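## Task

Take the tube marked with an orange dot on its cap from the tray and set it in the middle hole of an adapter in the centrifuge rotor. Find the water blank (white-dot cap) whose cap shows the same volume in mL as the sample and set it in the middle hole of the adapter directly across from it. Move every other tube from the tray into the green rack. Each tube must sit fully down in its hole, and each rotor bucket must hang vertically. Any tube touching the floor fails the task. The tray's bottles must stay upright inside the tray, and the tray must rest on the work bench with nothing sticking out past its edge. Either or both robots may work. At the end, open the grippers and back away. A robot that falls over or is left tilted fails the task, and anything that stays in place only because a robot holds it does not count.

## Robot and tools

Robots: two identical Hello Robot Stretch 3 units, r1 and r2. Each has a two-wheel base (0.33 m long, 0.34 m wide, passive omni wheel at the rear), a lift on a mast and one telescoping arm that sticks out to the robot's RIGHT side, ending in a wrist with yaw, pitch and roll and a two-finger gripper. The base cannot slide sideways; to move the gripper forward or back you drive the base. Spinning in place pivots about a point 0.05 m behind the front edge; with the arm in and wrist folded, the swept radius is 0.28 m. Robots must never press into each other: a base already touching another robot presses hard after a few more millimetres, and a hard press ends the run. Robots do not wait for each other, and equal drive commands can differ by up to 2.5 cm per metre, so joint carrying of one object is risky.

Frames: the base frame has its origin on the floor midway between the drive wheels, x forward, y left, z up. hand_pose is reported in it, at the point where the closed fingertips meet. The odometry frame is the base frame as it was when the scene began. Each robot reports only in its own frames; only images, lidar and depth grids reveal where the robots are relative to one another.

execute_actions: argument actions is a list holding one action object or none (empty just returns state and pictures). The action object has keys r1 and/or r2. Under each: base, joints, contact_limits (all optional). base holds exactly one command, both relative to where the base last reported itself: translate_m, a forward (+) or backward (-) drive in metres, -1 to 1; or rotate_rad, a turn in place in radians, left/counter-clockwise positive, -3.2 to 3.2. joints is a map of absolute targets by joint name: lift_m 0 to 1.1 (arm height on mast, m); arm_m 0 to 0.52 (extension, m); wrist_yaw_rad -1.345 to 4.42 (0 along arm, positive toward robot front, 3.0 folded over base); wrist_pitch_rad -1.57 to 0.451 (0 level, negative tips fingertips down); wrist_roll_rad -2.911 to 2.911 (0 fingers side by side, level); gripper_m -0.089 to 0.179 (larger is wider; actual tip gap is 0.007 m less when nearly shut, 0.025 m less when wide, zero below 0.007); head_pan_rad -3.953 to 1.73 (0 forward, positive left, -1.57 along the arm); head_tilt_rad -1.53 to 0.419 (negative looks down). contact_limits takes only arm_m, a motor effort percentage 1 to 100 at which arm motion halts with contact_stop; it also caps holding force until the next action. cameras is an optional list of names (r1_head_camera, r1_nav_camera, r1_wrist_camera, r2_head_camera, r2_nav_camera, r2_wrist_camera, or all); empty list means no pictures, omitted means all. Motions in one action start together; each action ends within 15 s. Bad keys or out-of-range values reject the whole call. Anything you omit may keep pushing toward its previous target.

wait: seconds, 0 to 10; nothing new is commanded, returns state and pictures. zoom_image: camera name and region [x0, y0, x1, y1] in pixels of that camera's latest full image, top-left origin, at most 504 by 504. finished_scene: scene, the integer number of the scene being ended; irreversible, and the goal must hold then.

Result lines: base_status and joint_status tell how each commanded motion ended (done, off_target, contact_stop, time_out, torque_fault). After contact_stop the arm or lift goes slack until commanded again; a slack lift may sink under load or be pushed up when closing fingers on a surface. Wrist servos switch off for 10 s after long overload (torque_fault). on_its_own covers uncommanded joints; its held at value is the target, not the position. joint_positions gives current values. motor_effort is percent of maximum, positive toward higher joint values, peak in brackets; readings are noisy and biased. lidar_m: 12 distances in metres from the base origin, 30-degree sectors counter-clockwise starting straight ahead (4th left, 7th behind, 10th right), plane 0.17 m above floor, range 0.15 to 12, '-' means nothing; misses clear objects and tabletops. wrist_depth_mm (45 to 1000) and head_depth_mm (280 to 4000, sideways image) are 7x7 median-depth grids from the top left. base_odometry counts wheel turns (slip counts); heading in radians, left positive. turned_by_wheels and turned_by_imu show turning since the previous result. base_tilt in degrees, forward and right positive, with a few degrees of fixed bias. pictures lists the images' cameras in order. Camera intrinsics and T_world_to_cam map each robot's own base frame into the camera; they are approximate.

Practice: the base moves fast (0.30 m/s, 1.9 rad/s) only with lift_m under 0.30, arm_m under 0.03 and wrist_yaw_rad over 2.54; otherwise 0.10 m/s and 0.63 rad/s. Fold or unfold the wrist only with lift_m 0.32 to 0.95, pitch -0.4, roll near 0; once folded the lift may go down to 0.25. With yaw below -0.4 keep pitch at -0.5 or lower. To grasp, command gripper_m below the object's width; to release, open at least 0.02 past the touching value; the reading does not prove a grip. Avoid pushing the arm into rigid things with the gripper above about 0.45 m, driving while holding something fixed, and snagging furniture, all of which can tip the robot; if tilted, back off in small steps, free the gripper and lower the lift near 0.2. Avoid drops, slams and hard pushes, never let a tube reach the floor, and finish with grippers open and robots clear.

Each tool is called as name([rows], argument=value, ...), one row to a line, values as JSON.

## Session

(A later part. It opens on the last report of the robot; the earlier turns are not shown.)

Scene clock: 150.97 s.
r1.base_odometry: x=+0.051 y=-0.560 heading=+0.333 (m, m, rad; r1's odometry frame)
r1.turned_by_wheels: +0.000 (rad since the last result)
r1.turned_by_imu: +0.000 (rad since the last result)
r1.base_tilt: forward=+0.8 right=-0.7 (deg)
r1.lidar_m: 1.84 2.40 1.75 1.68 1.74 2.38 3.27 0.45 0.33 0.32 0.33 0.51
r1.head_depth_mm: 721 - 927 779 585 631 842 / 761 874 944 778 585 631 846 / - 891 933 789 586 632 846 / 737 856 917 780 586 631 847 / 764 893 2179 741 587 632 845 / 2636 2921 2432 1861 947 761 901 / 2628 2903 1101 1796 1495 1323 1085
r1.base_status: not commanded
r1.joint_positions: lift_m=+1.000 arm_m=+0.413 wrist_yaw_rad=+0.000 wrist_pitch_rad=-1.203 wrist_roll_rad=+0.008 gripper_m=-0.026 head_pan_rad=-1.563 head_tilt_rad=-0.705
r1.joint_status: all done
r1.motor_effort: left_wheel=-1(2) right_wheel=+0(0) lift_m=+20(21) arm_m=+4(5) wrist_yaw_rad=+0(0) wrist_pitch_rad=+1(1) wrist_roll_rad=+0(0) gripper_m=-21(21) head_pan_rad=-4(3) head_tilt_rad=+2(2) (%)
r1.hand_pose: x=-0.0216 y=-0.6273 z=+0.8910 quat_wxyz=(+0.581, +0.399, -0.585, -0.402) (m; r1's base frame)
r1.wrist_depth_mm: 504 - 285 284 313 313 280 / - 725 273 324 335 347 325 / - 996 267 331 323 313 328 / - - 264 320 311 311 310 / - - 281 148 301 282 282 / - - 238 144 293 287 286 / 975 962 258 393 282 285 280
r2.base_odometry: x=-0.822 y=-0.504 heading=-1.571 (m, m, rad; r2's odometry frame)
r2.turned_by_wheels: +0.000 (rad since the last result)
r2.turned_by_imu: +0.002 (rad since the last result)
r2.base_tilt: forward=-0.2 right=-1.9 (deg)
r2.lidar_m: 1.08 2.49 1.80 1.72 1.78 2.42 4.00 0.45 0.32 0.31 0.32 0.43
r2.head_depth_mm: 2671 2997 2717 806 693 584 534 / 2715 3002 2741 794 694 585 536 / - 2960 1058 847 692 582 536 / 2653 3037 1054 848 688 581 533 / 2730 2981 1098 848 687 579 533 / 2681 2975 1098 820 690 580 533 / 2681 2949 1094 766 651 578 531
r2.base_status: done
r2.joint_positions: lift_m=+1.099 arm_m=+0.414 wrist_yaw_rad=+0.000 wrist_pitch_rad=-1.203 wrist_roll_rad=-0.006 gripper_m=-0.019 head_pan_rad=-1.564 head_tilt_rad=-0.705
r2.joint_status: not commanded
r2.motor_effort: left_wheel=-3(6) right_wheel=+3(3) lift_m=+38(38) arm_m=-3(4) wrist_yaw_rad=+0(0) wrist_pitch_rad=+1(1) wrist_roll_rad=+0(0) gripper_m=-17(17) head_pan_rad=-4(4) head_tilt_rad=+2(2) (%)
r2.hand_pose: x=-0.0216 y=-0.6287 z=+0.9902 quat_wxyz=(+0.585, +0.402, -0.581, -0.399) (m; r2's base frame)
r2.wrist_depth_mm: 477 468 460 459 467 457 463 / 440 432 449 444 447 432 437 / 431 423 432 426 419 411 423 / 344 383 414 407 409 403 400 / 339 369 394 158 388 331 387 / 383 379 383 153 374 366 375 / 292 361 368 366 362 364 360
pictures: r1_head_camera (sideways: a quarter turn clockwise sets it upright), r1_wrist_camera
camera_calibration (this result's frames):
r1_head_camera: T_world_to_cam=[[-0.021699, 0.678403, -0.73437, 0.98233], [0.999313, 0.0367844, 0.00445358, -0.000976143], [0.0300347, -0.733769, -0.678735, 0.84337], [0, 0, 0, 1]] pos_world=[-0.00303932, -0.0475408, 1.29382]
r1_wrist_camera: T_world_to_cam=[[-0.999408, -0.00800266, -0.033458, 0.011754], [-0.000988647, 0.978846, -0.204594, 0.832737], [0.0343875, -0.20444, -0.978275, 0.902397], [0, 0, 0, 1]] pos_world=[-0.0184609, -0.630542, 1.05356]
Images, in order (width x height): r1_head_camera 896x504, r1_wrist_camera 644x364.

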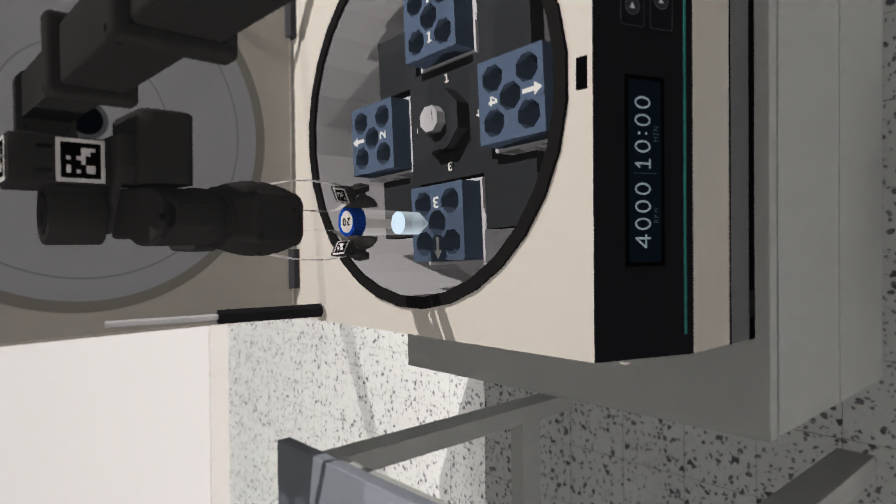

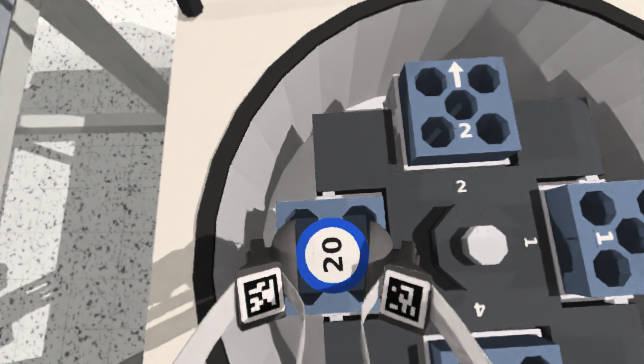

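execute_actions([
  {"r1":{"base":{"translate_m":-0.002},"joints":{"arm_m":0.411,"lift_m":0.975}},"r2":{"base":{"translate_m":-0.195}}},
], cameras=["r1_head_camera","r1_wrist_camera","r2_wrist_camera"])

zoom_image(camera="r1_wrist_camera", region=[230, 150, 440, 360])

zoom_image(camera="r1_head_camera", region=[340, 150, 490, 300])

Scene clock: 157.10 s.
r1.base_odometry: x=+0.049 y=-0.561 heading=+0.333 (m, m, rad; r1's odometry frame)
r1.turned_by_wheels: +0.000 (rad since the last result)
r1.turned_by_imu: +0.000 (rad since the last result)
r1.base_tilt: forward=+0.8 right=-0.8 (deg)
r1.lidar_m: 1.83 2.40 1.75 1.68 1.75 2.38 3.27 0.45 0.33 0.32 0.33 0.52
r1.head_depth_mm: 735 - 910 777 587 630 846 / 723 892 939 779 585 631 841 / 723 - 931 787 586 632 843 / 735 854 906 781 587 633 846 / 760 892 2167 743 588 631 845 / 2639 2945 2447 1843 950 760 903 / 2619 2983 1103 1794 1488 1327 1082
r1.base_status: done
r1.joint_positions: lift_m=+0.975 arm_m=+0.411 wrist_yaw_rad=+0.000 wrist_pitch_rad=-1.203 wrist_roll_rad=+0.008 gripper_m=-0.026 head_pan_rad=-1.563 head_tilt_rad=-0.705
r1.joint_status: all done
r1.motor_effort: left_wheel=-1(3) right_wheel=+0(6) lift_m=+20(20) arm_m=-2(2) wrist_yaw_rad=+0(0) wrist_pitch_rad=+1(1) wrist_roll_rad=+0(0) gripper_m=-21(21) head_pan_rad=-4(3) head_tilt_rad=+2(2) (%)
r1.hand_pose: x=-0.0216 y=-0.6258 z=+0.8661 quat_wxyz=(+0.581, +0.399, -0.585, -0.402) (m; r1's base frame)
r1.wrist_depth_mm: 549 627 256 261 310 311 282 / - 615 245 335 303 299 305 / - 900 243 304 291 287 300 / - - 264 293 291 288 279 / - 226 257 148 277 256 264 / - 218 229 145 267 263 266 / 957 211 260 264 260 261 258
r2.base_odometry: x=-0.822 y=-0.309 heading=-1.571 (m, m, rad; r2's odometry frame)
r2.turned_by_wheels: +0.000 (rad since the last result)
r2.turned_by_imu: +0.001 (rad since the last result)
r2.base_tilt: forward=-0.1 right=-1.6 (deg)
r2.lidar_m: 1.13 2.48 1.79 1.72 1.77 2.41 3.81 3.93 0.32 0.31 0.32 0.44
r2.head_depth_mm: 2638 2948 2763 2093 712 586 538 / 2731 3022 2699 852 693 583 536 / - 3042 1057 851 692 584 534 / 2672 2986 1060 810 689 583 534 / 2685 2973 1093 820 688 582 535 / 2654 2995 1095 844 689 580 531 / 2702 3005 1092 842 686 579 532
r2.base_status: done
r2.joint_positions: lift_m=+1.099 arm_m=+0.414 wrist_yaw_rad=+0.000 wrist_pitch_rad=-1.203 wrist_roll_rad=-0.006 gripper_m=-0.019 head_pan_rad=-1.564 head_tilt_rad=-0.705
r2.joint_status: not commanded
r2.motor_effort: left_wheel=-3(7) right_wheel=+3(5) lift_m=+38(38) arm_m=-3(3) wrist_yaw_rad=+0(0) wrist_pitch_rad=+1(1) wrist_roll_rad=+0(0) gripper_m=-17(17) head_pan_rad=-4(4) head_tilt_rad=+2(2) (%)
r2.hand_pose: x=-0.0216 y=-0.6287 z=+0.9902 quat_wxyz=(+0.585, +0.402, -0.581, -0.399) (m; r2's base frame)
r2.wrist_depth_mm: 475 470 463 458 460 - - / 452 456 449 443 442 - - / 424 430 428 425 418 - - / 415 412 413 409 408 - - / 401 396 393 158 395 - - / 382 379 381 153 375 - - / 368 370 367 362 362 - -
pictures: r1_head_camera (sideways: a quarter turn clockwise sets it upright), r1_wrist_camera, r2_wrist_camera
camera_calibration (this result's frames):
r1_head_camera: T_world_to_cam=[[-0.0216991, 0.678403, -0.73437, 0.98233], [0.999313, 0.0367846, 0.00445358, -0.000976143], [0.0300348, -0.733769, -0.678735, 0.84337], [0, 0, 0, 1]] pos_world=[-0.00303931, -0.0475408, 1.29382]
r1_wrist_camera: T_world_to_cam=[[-0.999408, -0.00800192, -0.0334581, 0.0109307], [-0.000988674, 0.978851, -0.204572, 0.826097], [0.0343875, -0.204418, -0.97828, 0.878282], [0, 0, 0, 1]] pos_world=[-0.0184609, -0.629002, 1.02857]
r2_wrist_camera: T_world_to_cam=[[-0.997746, -0.0656686, -0.0137858, -0.0461208], [-0.060458, 0.968928, -0.239839, 0.885004], [0.0291073, -0.238465, -0.970715, 0.975214], [0, 0, 0, 1]] pos_world=[-0.0208971, -0.62798, 1.15828]
Images, in order (width x height): r1_head_camera 896x504, r1_wrist_camera 644x364, r2_wrist_camera 644x364.

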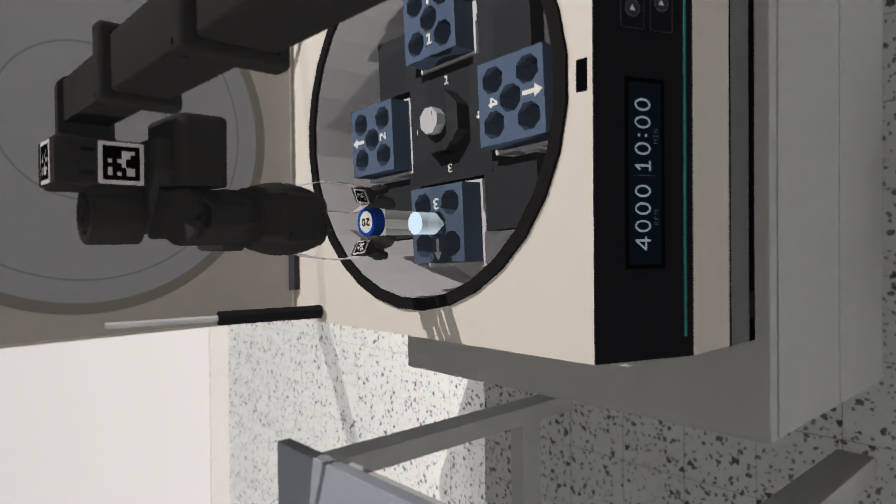

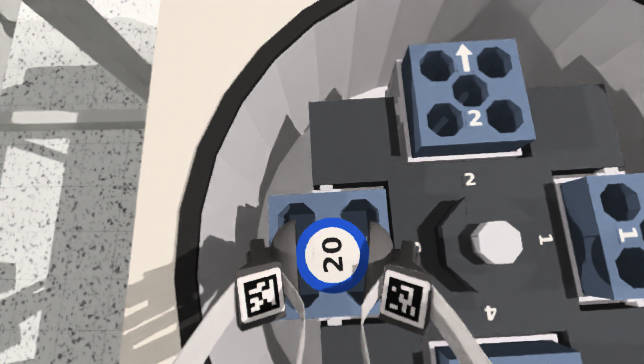

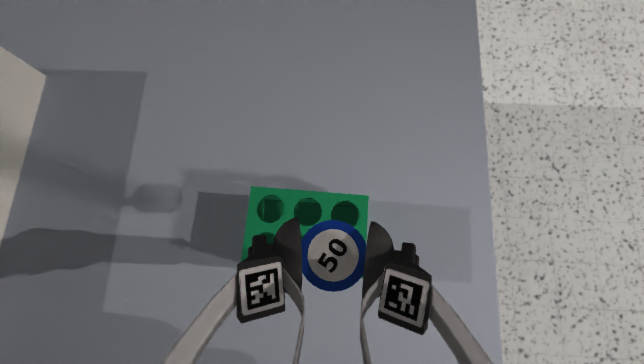

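Region (230, 150, 440, 360) of r1_wrist_camera's 644x364 image, scaled by 2.400.

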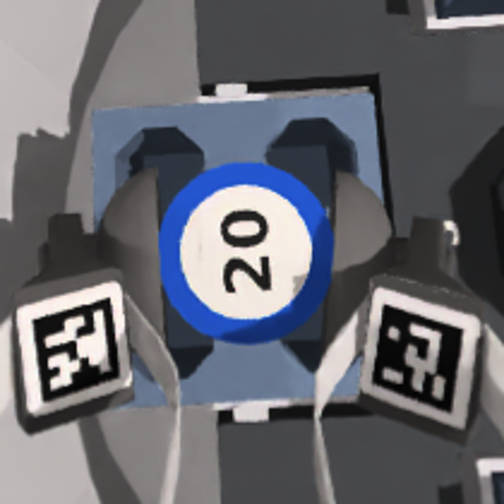

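Region (340, 150, 490, 300) of r1_head_camera's 896x504 image, scaled by 3.360, with more detail than that image has.

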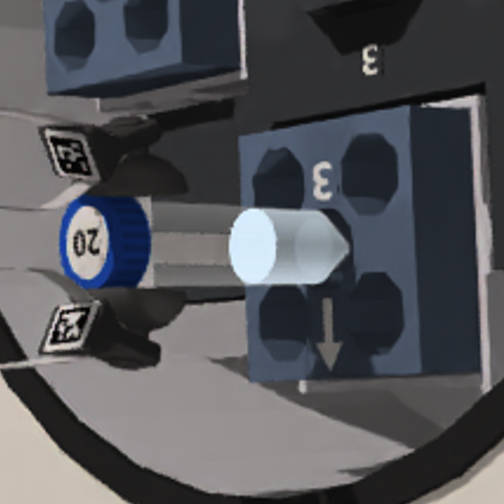

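execute_actions([
  {"r1":{"joints":{"lift_m":0.95}},"r2":{"base":{"translate_m":0.0265},"joints":{"arm_m":0.459,"lift_m":1.055}}},
], cameras=["r1_head_camera","r1_wrist_camera","r2_wrist_camera","r2_head_camera"])

zoom_image(camera="r2_wrist_camera", region=[230, 150, 440, 360])

zoom_image(camera="r1_head_camera", region=[340, 150, 490, 300])

zoom_image(camera="r2_head_camera", region=[300, 130, 500, 330])

Scene clock: 162.93 s.
r1.base_odometry: x=+0.049 y=-0.561 heading=+0.333 (m, m, rad; r1's odometry frame)
r1.turned_by_wheels: +0.000 (rad since the last result)
r1.turned_by_imu: +0.000 (rad since the last result)
r1.base_tilt: forward=+0.8 right=-0.8 (deg)
r1.lidar_m: 1.84 2.40 1.75 1.68 1.75 2.38 3.26 0.45 0.33 0.32 0.33 0.52
r1.head_depth_mm: 749 822 - 772 584 631 844 / 735 - 942 778 584 631 844 / 736 - 935 788 586 633 845 / 747 856 922 774 586 631 843 / 762 893 2192 739 588 631 845 / 2619 2934 2462 1846 951 759 899 / 2654 2935 1104 1784 1494 1324 1082
r1.base_status: not commanded
r1.joint_positions: lift_m=+0.950 arm_m=+0.411 wrist_yaw_rad=+0.000 wrist_pitch_rad=-1.203 wrist_roll_rad=+0.008 gripper_m=-0.026 head_pan_rad=-1.563 head_tilt_rad=-0.705
r1.joint_status: all done
r1.motor_effort: left_wheel=-1(1) right_wheel=+0(1) lift_m=+20(21) arm_m=-2(2) wrist_yaw_rad=-1(0) wrist_pitch_rad=+1(1) wrist_roll_rad=+0(0) gripper_m=-21(22) head_pan_rad=-4(3) head_tilt_rad=+2(2) (%)
r1.hand_pose: x=-0.0216 y=-0.6258 z=+0.8411 quat_wxyz=(+0.581, +0.399, -0.585, -0.402) (m; r1's base frame)
r1.wrist_depth_mm: - 232 229 261 297 284 283 / - 223 220 301 278 258 279 / - 215 239 278 276 261 273 / - 205 260 268 266 265 258 / - 198 255 150 254 233 239 / 957 192 227 145 246 230 241 / 918 185 258 242 237 239 237
r2.base_odometry: x=-0.822 y=-0.336 heading=-1.571 (m, m, rad; r2's odometry frame)
r2.turned_by_wheels: +0.000 (rad since the last result)
r2.turned_by_imu: +0.001 (rad since the last result)
r2.base_tilt: forward=-0.2 right=-1.7 (deg)
r2.lidar_m: 1.13 2.48 1.79 1.72 1.77 2.40 3.83 3.96 0.32 0.31 0.32 0.43
r2.head_depth_mm: 2699 2953 2714 2031 695 585 537 / 2717 2996 2700 852 693 583 536 / - 3038 1088 824 694 582 535 / 2649 2994 1077 774 689 582 535 / 2672 3012 1100 842 689 581 533 / 2648 3006 1092 846 687 581 532 / 2682 2967 1093 844 685 577 534
r2.base_status: done
r2.joint_positions: lift_m=+1.055 arm_m=+0.459 wrist_yaw_rad=+0.000 wrist_pitch_rad=-1.204 wrist_roll_rad=-0.006 gripper_m=-0.019 head_pan_rad=-1.564 head_tilt_rad=-0.705
r2.joint_status: all done
r2.motor_effort: left_wheel=-3(4) right_wheel=+3(8) lift_m=+24(37) arm_m=+4(3) wrist_yaw_rad=+0(0) wrist_pitch_rad=+1(1) wrist_roll_rad=+0(0) gripper_m=-17(17) head_pan_rad=-4(4) head_tilt_rad=+2(2) (%)
r2.hand_pose: x=-0.0216 y=-0.6731 z=+0.9461 quat_wxyz=(+0.585, +0.402, -0.581, -0.400) (m; r2's base frame)
r2.wrist_depth_mm: 421 415 415 413 413 413 - / 398 396 399 397 389 396 - / 384 384 378 378 378 376 - / 372 366 362 361 362 358 - / 354 356 350 158 351 347 - / 344 340 342 154 336 333 - / 329 325 324 320 321 319 -
pictures: r1_head_camera (sideways: a quarter turn clockwise sets it upright), r1_wrist_camera, r2_head_camera (sideways: a quarter turn clockwise sets it upright), r2_wrist_camera
camera_calibration (this result's frames):
r1_head_camera: T_world_to_cam=[[-0.021699, 0.678403, -0.73437, 0.98233], [0.999313, 0.0367845, 0.00445357, -0.00097614], [0.0300347, -0.733769, -0.678735, 0.84337], [0, 0, 0, 1]] pos_world=[-0.00303931, -0.0475408, 1.29382]
r1_wrist_camera: T_world_to_cam=[[-0.999408, -0.00800139, -0.0334583, 0.0100948], [-0.000988128, 0.978851, -0.204572, 0.820983], [0.0343875, -0.204418, -0.97828, 0.853827], [0, 0, 0, 1]] pos_world=[-0.0184609, -0.629002, 1.00357]
r2_head_camera: T_world_to_cam=[[-0.0662106, 0.626083, -0.77694, 1.02784], [0.997749, 0.0332519, -0.0582324, 0.0697254], [-0.0106236, -0.779047, -0.626876, 0.768721], [0, 0, 0, 1]] pos_world=[0.00665202, -0.0469624, 1.28452]
r2_wrist_camera: T_world_to_cam=[[-0.997746, -0.0656596, -0.0138256, -0.0495977], [-0.0604575, 0.969074, -0.239249, 0.91696], [0.029107, -0.237874, -0.97086, 0.922403], [0, 0, 0, 1]] pos_world=[-0.0208972, -0.672443, 1.11422]
Images, in order (width x height): r1_head_camera 896x504, r1_wrist_camera 644x364, r2_head_camera 896x504, r2_wrist_camera 644x364.

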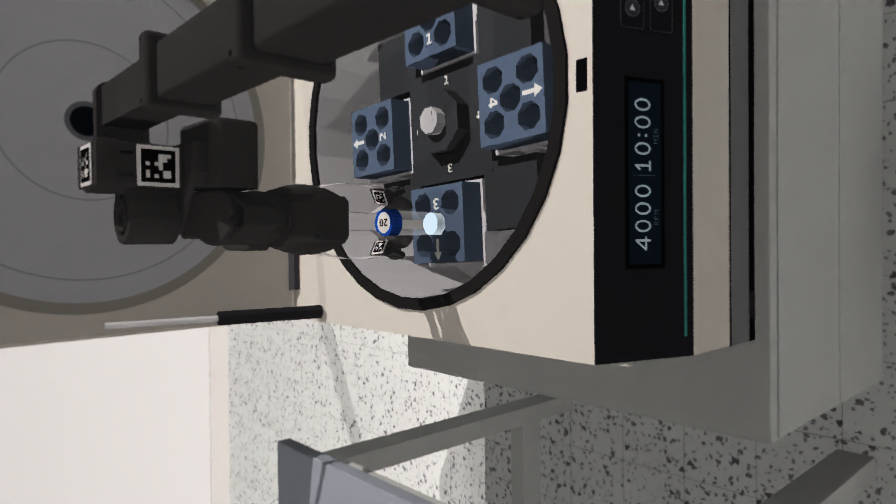

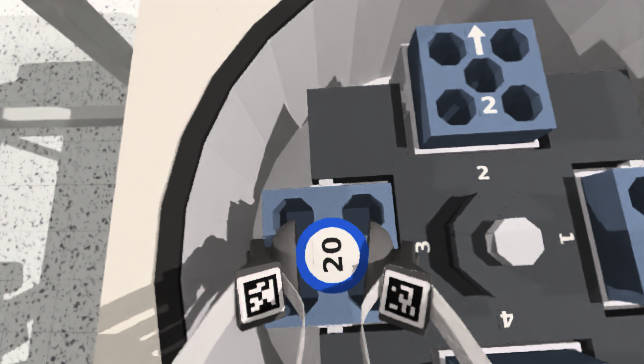

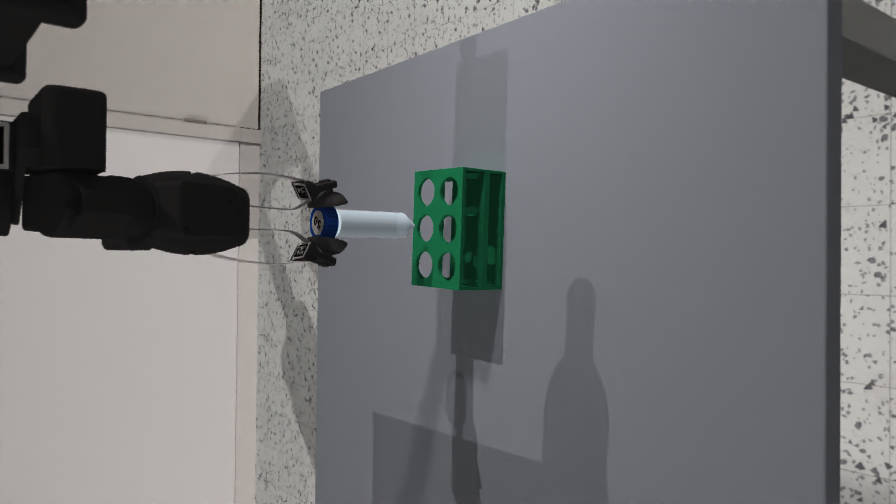

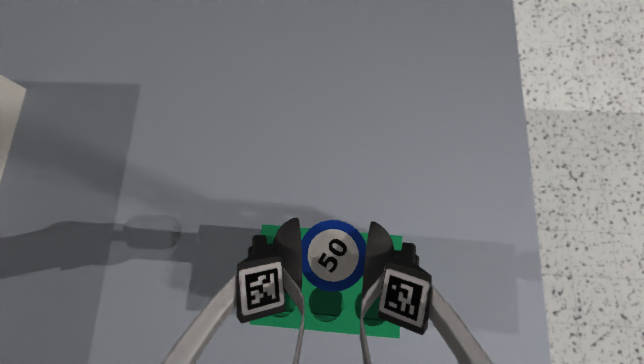

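Region (230, 150, 440, 360) of r2_wrist_camera's 644x364 image, scaled by 2.400.

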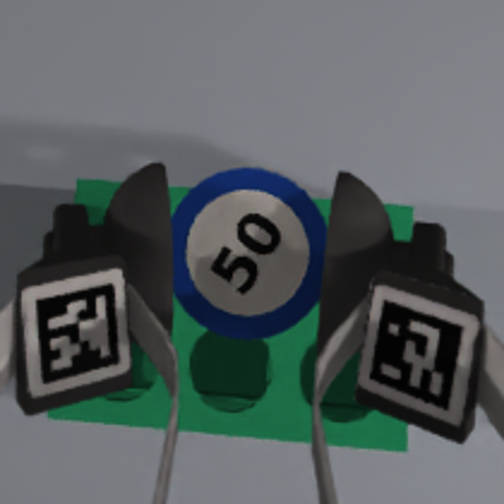

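Region (340, 150, 490, 300) of r1_head_camera's 896x504 image, scaled by 3.360, with more detail than that image has.

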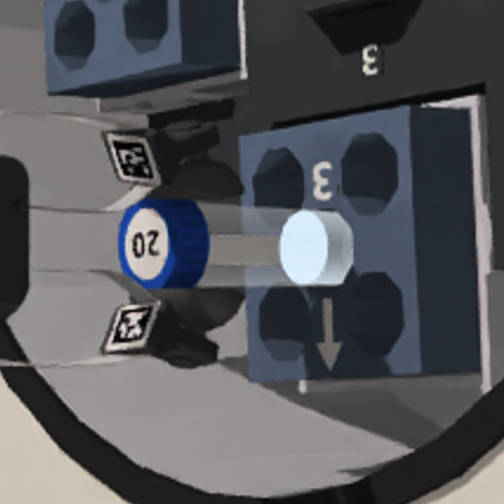

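Region (300, 130, 500, 330) of r2_head_camera's 896x504 image, scaled by 2.520, with more detail than that image has.

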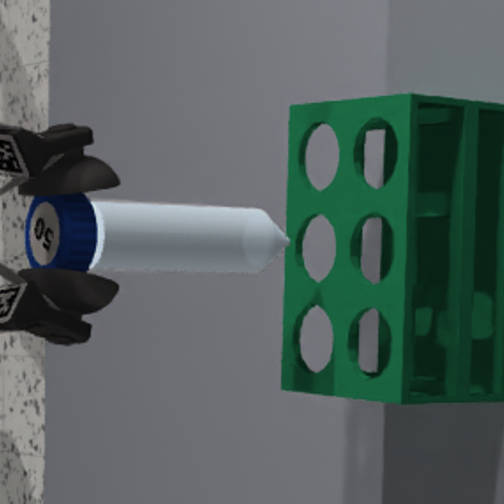

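execute_actions([
  {"r1":{"joints":{"lift_m":0.912}},"r2":{"base":{"translate_m":0.002},"joints":{"lift_m":1.03}}},
], cameras=["r1_head_camera","r1_wrist_camera","r2_wrist_camera","r2_head_camera"])

zoom_image(camera="r1_head_camera", region=[340, 150, 490, 300])

zoom_image(camera="r2_head_camera", region=[320, 150, 480, 310])

Scene clock: 170.47 s.
r1.base_odometry: x=+0.049 y=-0.561 heading=+0.333 (m, m, rad; r1's odometry frame)
r1.turned_by_wheels: +0.000 (rad since the last result)
r1.turned_by_imu: +0.000 (rad since the last result)
r1.base_tilt: forward=+0.8 right=-0.7 (deg)
r1.lidar_m: 1.84 2.39 1.75 1.68 1.75 2.39 3.26 0.45 0.33 0.32 0.33 0.52
r1.head_depth_mm: 749 837 - - 585 632 843 / 751 - 939 780 586 632 846 / 748 - 934 782 586 631 849 / 748 837 920 789 586 632 843 / 762 892 2185 739 588 631 845 / 2617 2915 2447 1847 946 760 903 / 2655 2940 1101 1801 1499 1330 1091
r1.base_status: not commanded
r1.joint_positions: lift_m=+0.912 arm_m=+0.411 wrist_yaw_rad=+0.000 wrist_pitch_rad=-1.203 wrist_roll_rad=+0.008 gripper_m=-0.026 head_pan_rad=-1.563 head_tilt_rad=-0.705
r1.joint_status: all done
r1.motor_effort: left_wheel=-1(1) right_wheel=+0(0) lift_m=+20(19) arm_m=-2(2) wrist_yaw_rad=-1(1) wrist_pitch_rad=+1(1) wrist_roll_rad=+0(0) gripper_m=-22(21) head_pan_rad=-4(3) head_tilt_rad=+2(2) (%)
r1.hand_pose: x=-0.0216 y=-0.6258 z=+0.8031 quat_wxyz=(+0.581, +0.399, -0.585, -0.402) (m; r1's base frame)
r1.wrist_depth_mm: - 185 185 261 255 230 265 / - 180 208 244 242 218 235 / - 172 237 237 233 229 230 / - 167 237 231 225 223 222 / 986 161 227 149 217 197 198 / 530 156 228 145 211 198 204 / 153 152 237 187 202 204 201
r2.base_odometry: x=-0.822 y=-0.338 heading=-1.572 (m, m, rad; r2's odometry frame)
r2.turned_by_wheels: +0.000 (rad since the last result)
r2.turned_by_imu: +0.001 (rad since the last result)
r2.base_tilt: forward=-0.3 right=-1.5 (deg)
r2.lidar_m: 1.13 2.49 1.80 1.72 1.78 2.40 3.84 3.96 0.32 0.31 0.32 0.43
r2.head_depth_mm: - 3012 2720 1959 696 584 537 / 2649 2953 2691 854 693 584 535 / - 3040 1101 850 691 582 534 / 2711 2969 1098 777 690 584 533 / 2710 2958 1097 846 688 582 532 / 2660 2989 1092 844 687 579 531 / 2714 3056 1085 842 686 578 532
r2.base_status: done
r2.joint_positions: lift_m=+1.030 arm_m=+0.459 wrist_yaw_rad=+0.000 wrist_pitch_rad=-1.204 wrist_roll_rad=-0.006 gripper_m=-0.019 head_pan_rad=-1.564 head_tilt_rad=-0.705
r2.joint_status: all done
r2.motor_effort: left_wheel=-3(6) right_wheel=+3(8) lift_m=+23(23) arm_m=+4(4) wrist_yaw_rad=+0(1) wrist_pitch_rad=+1(1) wrist_roll_rad=+0(0) gripper_m=-17(17) head_pan_rad=-4(4) head_tilt_rad=+2(2) (%)
r2.hand_pose: x=-0.0216 y=-0.6731 z=+0.9211 quat_wxyz=(+0.585, +0.402, -0.581, -0.400) (m; r2's base frame)
r2.wrist_depth_mm: 389 386 388 385 384 379 - / 372 367 366 370 365 362 - / 358 354 351 353 345 347 - / 344 342 338 336 333 335 - / 329 326 326 157 322 322 - / 318 317 316 154 311 311 - / 305 304 301 300 294 298 -
pictures: r1_head_camera (sideways: a quarter turn clockwise sets it upright), r1_wrist_camera, r2_head_camera (sideways: a quarter turn clockwise sets it upright), r2_wrist_camera
camera_calibration (this result's frames):
r1_head_camera: T_world_to_cam=[[-0.0216991, 0.678403, -0.73437, 0.98233], [0.999313, 0.0367846, 0.00445358, -0.000976143], [0.0300348, -0.733769, -0.678735, 0.84337], [0, 0, 0, 1]] pos_world=[-0.00303931, -0.0475408, 1.29382]
r1_wrist_camera: T_world_to_cam=[[-0.999408, -0.00800175, -0.0334583, 0.00882339], [-0.00098848, 0.978851, -0.204572, 0.81321], [0.0343876, -0.204418, -0.97828, 0.816657], [0, 0, 0, 1]] pos_world=[-0.0184609, -0.629001, 0.965574]
r2_head_camera: T_world_to_cam=[[-0.0662105, 0.626084, -0.77694, 1.02784], [0.997749, 0.0332517, -0.0582324, 0.0697254], [-0.0106238, -0.779047, -0.626876, 0.768721], [0, 0, 0, 1]] pos_world=[0.00665201, -0.0469624, 1.28452]
r2_wrist_camera: T_world_to_cam=[[-0.997746, -0.0656595, -0.0138256, -0.0499432], [-0.0604574, 0.969074, -0.239249, 0.91098], [0.029107, -0.237874, -0.97086, 0.898133], [0, 0, 0, 1]] pos_world=[-0.0208972, -0.672443, 1.08922]
Images, in order (width x height): r1_head_camera 896x504, r1_wrist_camera 644x364, r2_head_camera 896x504, r2_wrist_camera 644x364.

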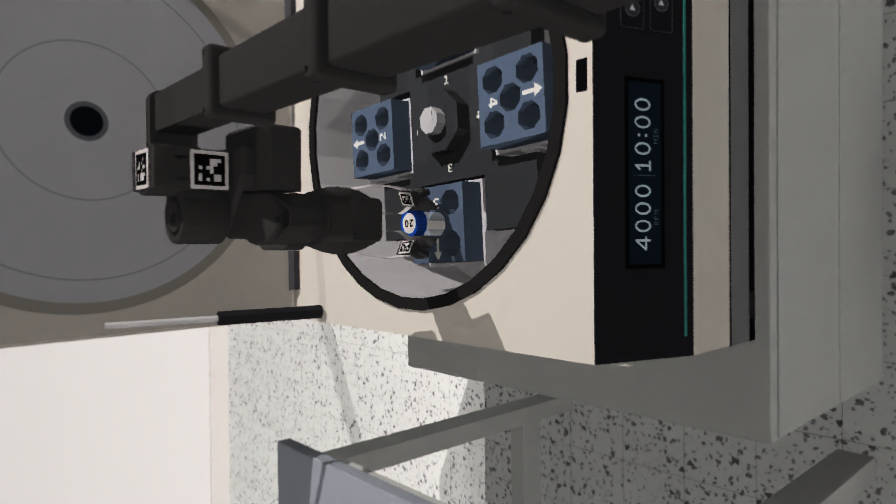

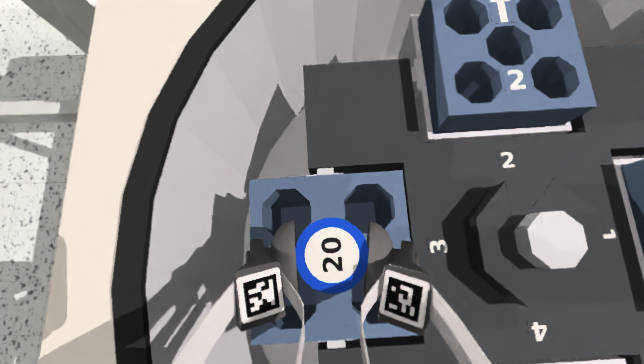

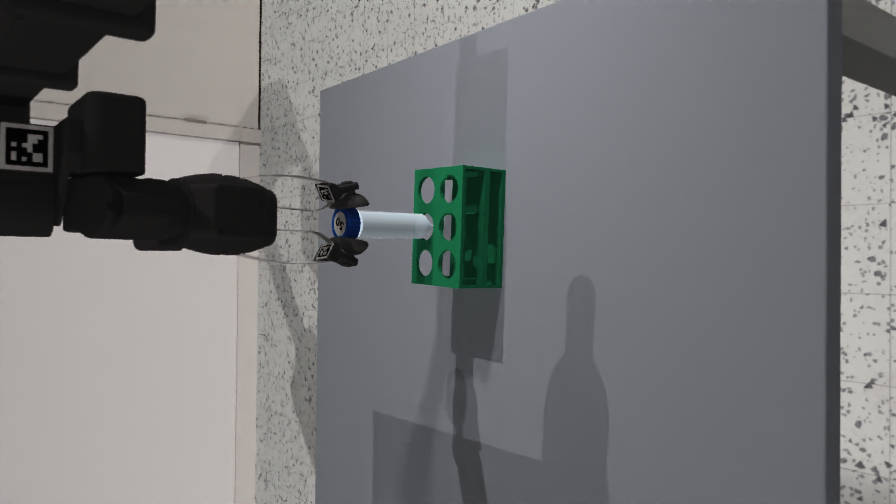

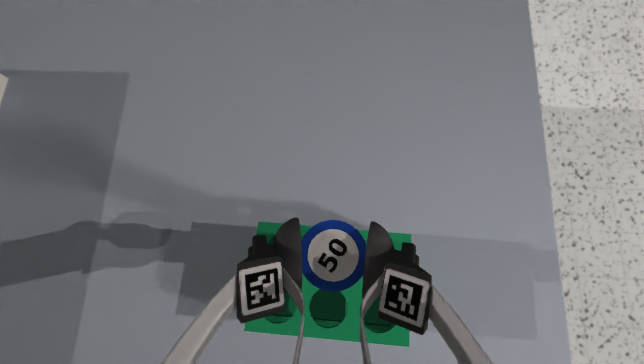

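Region (340, 150, 490, 300) of r1_head_camera's 896x504 image, scaled by 3.360, with more detail than that image has.

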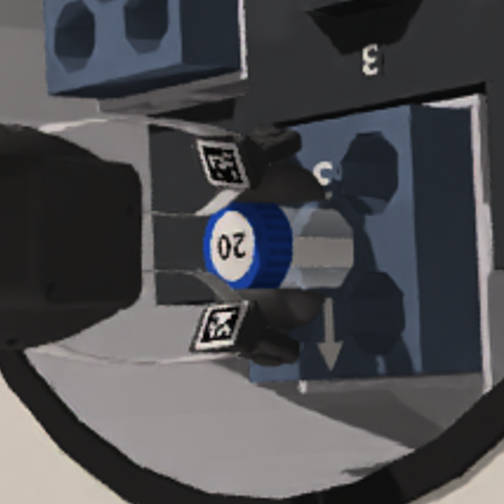

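Region (320, 150, 480, 310) of r2_head_camera's 896x504 image, scaled by 3.150, with more detail than that image has.

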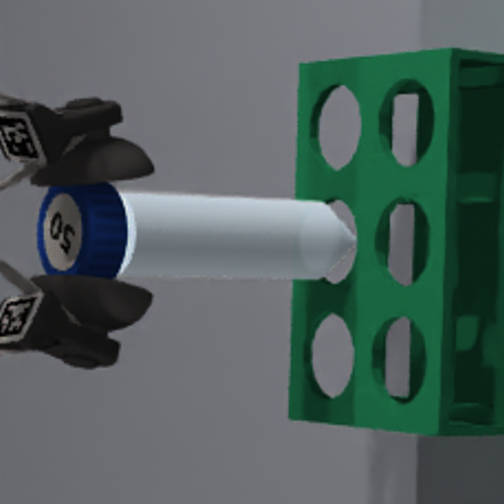

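execute_actions([
  {"r1":{"joints":{"lift_m":0.902}},"r2":{"joints":{"lift_m":0.988}}},
], cameras=["r1_head_camera","r2_head_camera"])

zoom_image(camera="r1_head_camera", region=[340, 150, 490, 300])

zoom_image(camera="r2_head_camera", region=[350, 150, 510, 310])

Scene clock: 173.27 s.
r1.base_odometry: x=+0.049 y=-0.561 heading=+0.333 (m, m, rad; r1's odometry frame)
r1.turned_by_wheels: +0.000 (rad since the last result)
r1.turned_by_imu: +0.000 (rad since the last result)
r1.base_tilt: forward=+0.9 right=-1.0 (deg)
r1.lidar_m: 1.84 2.40 1.75 1.68 1.74 2.39 3.26 0.45 0.33 0.32 0.33 0.52
r1.head_depth_mm: 751 856 - - 586 630 841 / 751 824 921 778 586 631 843 / 749 - 931 780 585 632 844 / 747 840 918 775 584 632 845 / 763 895 2178 740 589 632 846 / 2616 2932 2481 1848 950 758 901 / 2621 2931 1109 1802 1475 1323 1084
r1.base_status: not commanded
r1.joint_positions: lift_m=+0.902 arm_m=+0.411 wrist_yaw_rad=+0.000 wrist_pitch_rad=-1.203 wrist_roll_rad=+0.008 gripper_m=-0.026 head_pan_rad=-1.563 head_tilt_rad=-0.705
r1.joint_status: all done
r1.motor_effort: left_wheel=-1(2) right_wheel=+0(0) lift_m=+20(20) arm_m=-2(2) wrist_yaw_rad=+0(0) wrist_pitch_rad=+2(1) wrist_roll_rad=+0(0) gripper_m=-21(21) head_pan_rad=-3(4) head_tilt_rad=+2(2) (%)
r1.hand_pose: x=-0.0216 y=-0.6258 z=+0.7931 quat_wxyz=(+0.581, +0.399, -0.585, -0.402) (m; r1's base frame)
r1.wrist_depth_mm: - 174 180 259 254 210 233 / - 167 209 232 231 204 220 / 884 160 238 225 224 220 219 / 934 157 240 207 214 212 212 / 153 151 227 149 208 187 184 / 147 148 227 145 201 186 182 / 142 142 216 185 192 193 192
r2.base_odometry: x=-0.822 y=-0.338 heading=-1.572 (m, m, rad; r2's odometry frame)
r2.turned_by_wheels: +0.000 (rad since the last result)
r2.turned_by_imu: +0.000 (rad since the last result)
r2.base_tilt: forward=-0.3 right=-1.7 (deg)
r2.lidar_m: 1.13 2.49 1.80 1.72 1.77 2.40 3.83 3.97 0.32 0.31 0.32 0.43
r2.head_depth_mm: 2606 - 2718 1943 694 585 537 / 2625 3026 2752 855 691 585 536 / 2573 - 1079 836 690 583 536 / 2606 2994 1053 773 692 581 534 / 2680 3022 1094 844 690 580 532 / 2666 2950 1093 846 687 580 532 / 2673 2955 1084 841 685 578 531
r2.base_status: not commanded
r2.joint_positions: lift_m=+0.988 arm_m=+0.459 wrist_yaw_rad=+0.000 wrist_pitch_rad=-1.204 wrist_roll_rad=-0.006 gripper_m=-0.019 head_pan_rad=-1.564 head_tilt_rad=-0.705
r2.joint_status: all done
r2.motor_effort: left_wheel=-2(3) right_wheel=+3(3) lift_m=+24(24) arm_m=+5(4) wrist_yaw_rad=+0(0) wrist_pitch_rad=+1(1) wrist_roll_rad=+0(0) gripper_m=-16(17) head_pan_rad=-4(4) head_tilt_rad=+1(2) (%)
r2.hand_pose: x=-0.0216 y=-0.6731 z=+0.8791 quat_wxyz=(+0.585, +0.402, -0.581, -0.400) (m; r2's base frame)
r2.wrist_depth_mm: 341 334 338 333 328 328 - / 325 323 323 316 317 312 - / 313 308 307 308 303 301 - / 299 298 295 296 292 291 - / 287 287 284 157 282 280 - / 275 273 274 153 273 270 960 / 269 267 260 235 235 260 261
pictures: r1_head_camera (sideways: a quarter turn clockwise sets it upright), r2_head_camera (sideways: a quarter turn clockwise sets it upright)
camera_calibration (this result's frames):
r1_head_camera: T_world_to_cam=[[-0.0216992, 0.678403, -0.73437, 0.98233], [0.999313, 0.0367847, 0.00445358, -0.000976145], [0.0300349, -0.733769, -0.678735, 0.84337], [0, 0, 0, 1]] pos_world=[-0.0030393, -0.0475408, 1.29382]
r2_head_camera: T_world_to_cam=[[-0.0662106, 0.626084, -0.77694, 1.02784], [0.997749, 0.033252, -0.0582324, 0.0697254], [-0.0106236, -0.779047, -0.626876, 0.768721], [0, 0, 0, 1]] pos_world=[0.00665202, -0.0469624, 1.28452]
Images, in order (width x height): r1_head_camera 896x504, r2_head_camera 896x504.

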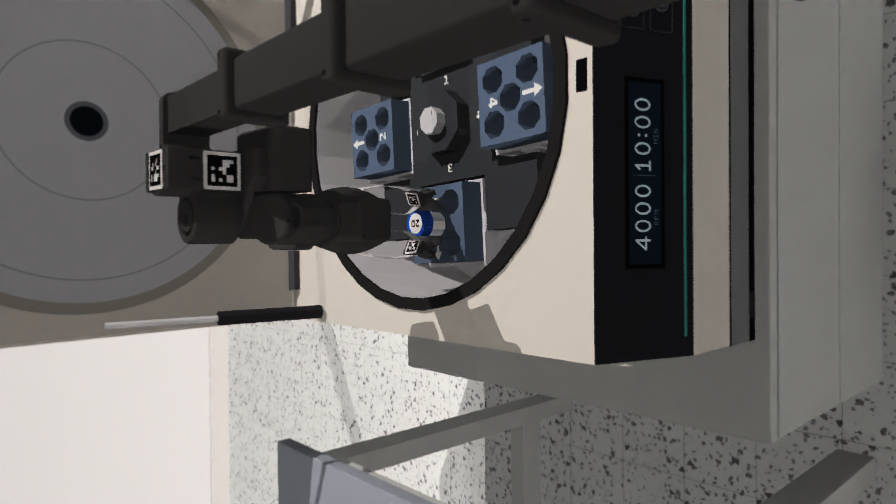

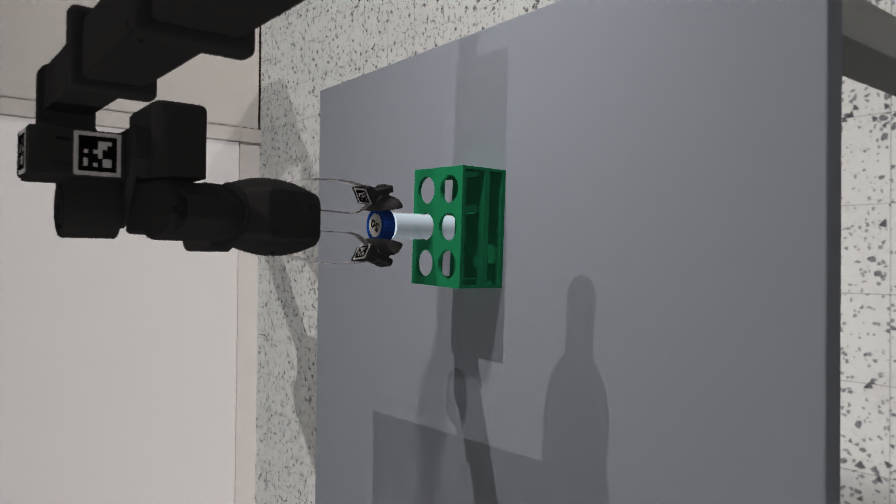

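Region (340, 150, 490, 300) of r1_head_camera's 896x504 image, scaled by 3.360, with more detail than that image has.

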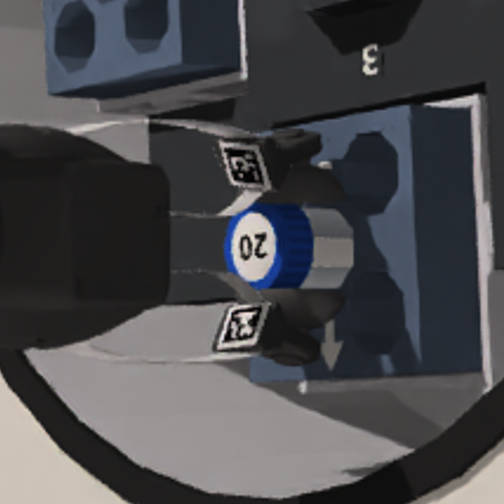

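Region (350, 150, 510, 310) of r2_head_camera's 896x504 image, scaled by 3.150, with more detail than that image has.

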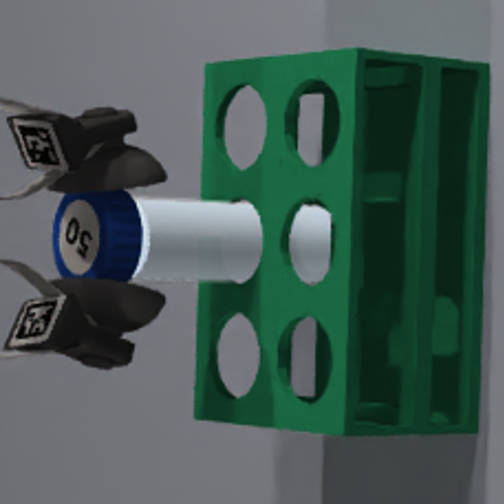

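execute_actions([
  {"r1":{"joints":{"gripper_m":0.058}},"r2":{"joints":{"lift_m":0.984,"gripper_m":0.058}}},
], cameras=["r1_head_camera","r2_head_camera","r1_wrist_camera"])

zoom_image(camera="r1_head_camera", region=[340, 150, 490, 300])

zoom_image(camera="r2_head_camera", region=[350, 150, 510, 310])

Scene clock: 177.10 s.
r1.base_odometry: x=+0.049 y=-0.561 heading=+0.333 (m, m, rad; r1's odometry frame)
r1.turned_by_wheels: +0.000 (rad since the last result)
r1.turned_by_imu: +0.000 (rad since the last result)
r1.base_tilt: forward=+0.9 right=-0.7 (deg)
r1.lidar_m: 1.84 2.40 1.75 1.69 1.75 2.39 3.25 0.45 0.33 0.32 0.33 0.52
r1.head_depth_mm: 750 856 - - 587 631 841 / 749 820 925 778 584 631 846 / 751 - 922 787 586 634 845 / 748 835 921 787 586 632 845 / 762 892 2181 742 588 632 846 / 2629 2923 2466 1855 950 761 902 / 2627 2946 1104 1821 1497 1326 1089
r1.base_status: not commanded
r1.joint_positions: lift_m=+0.902 arm_m=+0.411 wrist_yaw_rad=+0.000 wrist_pitch_rad=-1.195 wrist_roll_rad=+0.008 gripper_m=+0.058 head_pan_rad=-1.563 head_tilt_rad=-0.705
r1.joint_status: all done
r1.motor_effort: left_wheel=-1(1) right_wheel=-1(1) lift_m=+20(20) arm_m=-1(2) wrist_yaw_rad=+0(1) wrist_pitch_rad=-2(3) wrist_roll_rad=+0(0) gripper_m=+1(90) head_pan_rad=-3(3) head_tilt_rad=+2(2) (%)
r1.hand_pose: x=-0.0216 y=-0.6277 z=+0.7936 quat_wxyz=(+0.582, +0.396, -0.586, -0.400) (m; r1's base frame)
r1.wrist_depth_mm: - 177 179 256 272 217 236 / - 168 207 235 231 205 224 / 858 163 237 228 223 221 219 / 968 158 237 218 215 215 214 / 153 152 228 156 210 191 187 / 148 149 206 177 206 185 183 / 143 141 224 187 194 195 192
r2.base_odometry: x=-0.822 y=-0.338 heading=-1.572 (m, m, rad; r2's odometry frame)
r2.turned_by_wheels: +0.000 (rad since the last result)
r2.turned_by_imu: +0.001 (rad since the last result)
r2.base_tilt: forward=-0.3 right=-1.7 (deg)
r2.lidar_m: 1.13 2.48 1.80 1.72 1.78 2.40 3.83 3.95 0.32 0.31 0.32 0.43
r2.head_depth_mm: 2603 - 2691 1963 696 587 536 / 2585 3044 2705 851 694 582 536 / 2582 - 1062 821 693 585 535 / 2646 3008 1058 775 691 580 534 / 2693 2943 1094 844 687 580 534 / 2675 3006 1094 844 689 579 531 / 2696 2982 1087 843 686 580 531
r2.base_status: not commanded
r2.joint_positions: lift_m=+0.984 arm_m=+0.459 wrist_yaw_rad=+0.000 wrist_pitch_rad=-1.204 wrist_roll_rad=-0.006 gripper_m=+0.058 head_pan_rad=-1.564 head_tilt_rad=-0.705
r2.joint_status: all done
r2.motor_effort: left_wheel=-3(3) right_wheel=+3(3) lift_m=+24(25) arm_m=+4(4) wrist_yaw_rad=+0(1) wrist_pitch_rad=+1(1) wrist_roll_rad=+0(0) gripper_m=+0(79) head_pan_rad=-4(4) head_tilt_rad=+2(2) (%)
r2.hand_pose: x=-0.0216 y=-0.6731 z=+0.8751 quat_wxyz=(+0.585, +0.402, -0.581, -0.400) (m; r2's base frame)
r2.wrist_depth_mm: 336 332 331 327 326 319 - / 318 317 315 313 311 312 - / 307 305 299 299 299 300 - / 292 293 289 288 285 286 - / 286 282 280 159 281 273 - / 269 270 - 208 - 263 269 / 261 261 256 205 235 254 256
pictures: r1_head_camera (sideways: a quarter turn clockwise sets it upright), r1_wrist_camera, r2_head_camera (sideways: a quarter turn clockwise sets it upright)
camera_calibration (this result's frames):
r1_head_camera: T_world_to_cam=[[-0.0216991, 0.678403, -0.73437, 0.98233], [0.999313, 0.0367846, 0.00445358, -0.000976143], [0.0300348, -0.733769, -0.678735, 0.84337], [0, 0, 0, 1]] pos_world=[-0.00303931, -0.0475408, 1.29382]
r1_wrist_camera: T_world_to_cam=[[-0.999408, -0.00826223, -0.0333936, 0.00827677], [-0.000985486, 0.977207, -0.212286, 0.818273], [0.0343864, -0.212128, -0.976637, 0.800882], [0, 0, 0, 1]] pos_world=[-0.0184612, -0.629665, 0.956155]
r2_head_camera: T_world_to_cam=[[-0.0662105, 0.626084, -0.77694, 1.02784], [0.997749, 0.0332518, -0.0582324, 0.0697254], [-0.0106237, -0.779047, -0.626876, 0.768721], [0, 0, 0, 1]] pos_world=[0.00665201, -0.0469624, 1.28452]
Images, in order (width x height): r1_head_camera 896x504, r1_wrist_camera 644x364, r2_head_camera 896x504.

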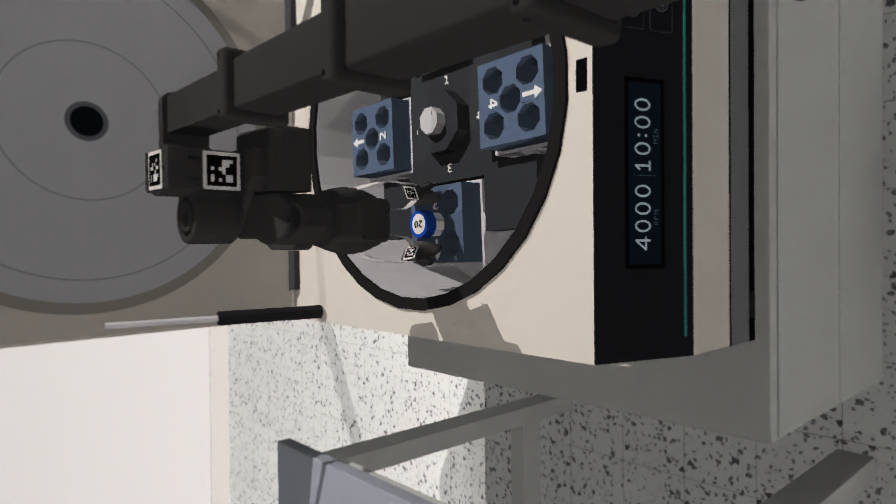

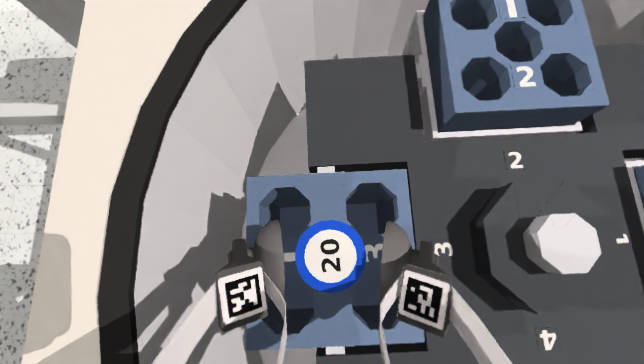

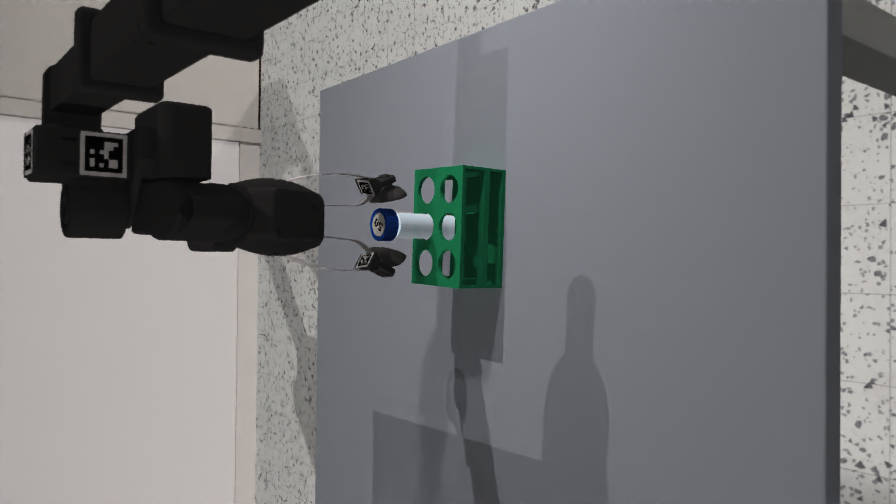

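Region (340, 150, 490, 300) of r1_head_camera's 896x504 image, scaled by 3.360, with more detail than that image has.

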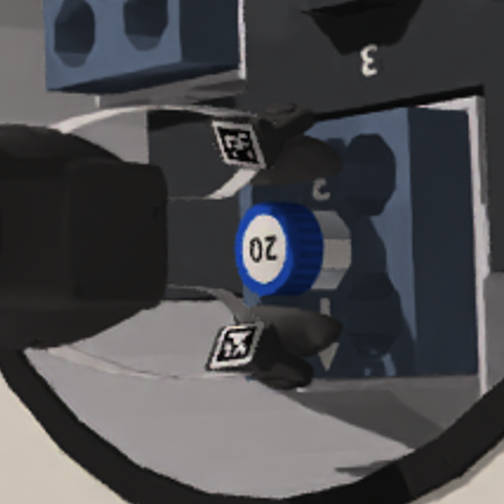

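Region (350, 150, 510, 310) of r2_head_camera's 896x504 image, scaled by 3.150, with more detail than that image has.

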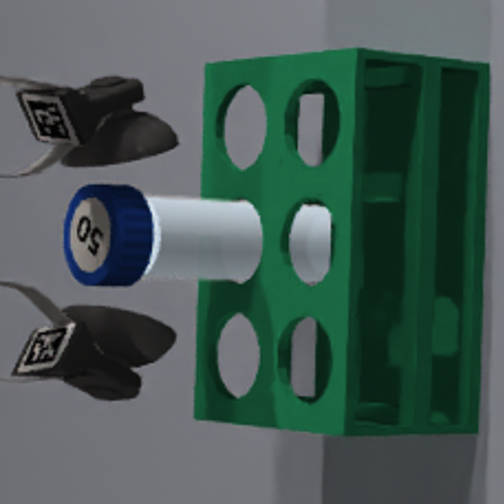

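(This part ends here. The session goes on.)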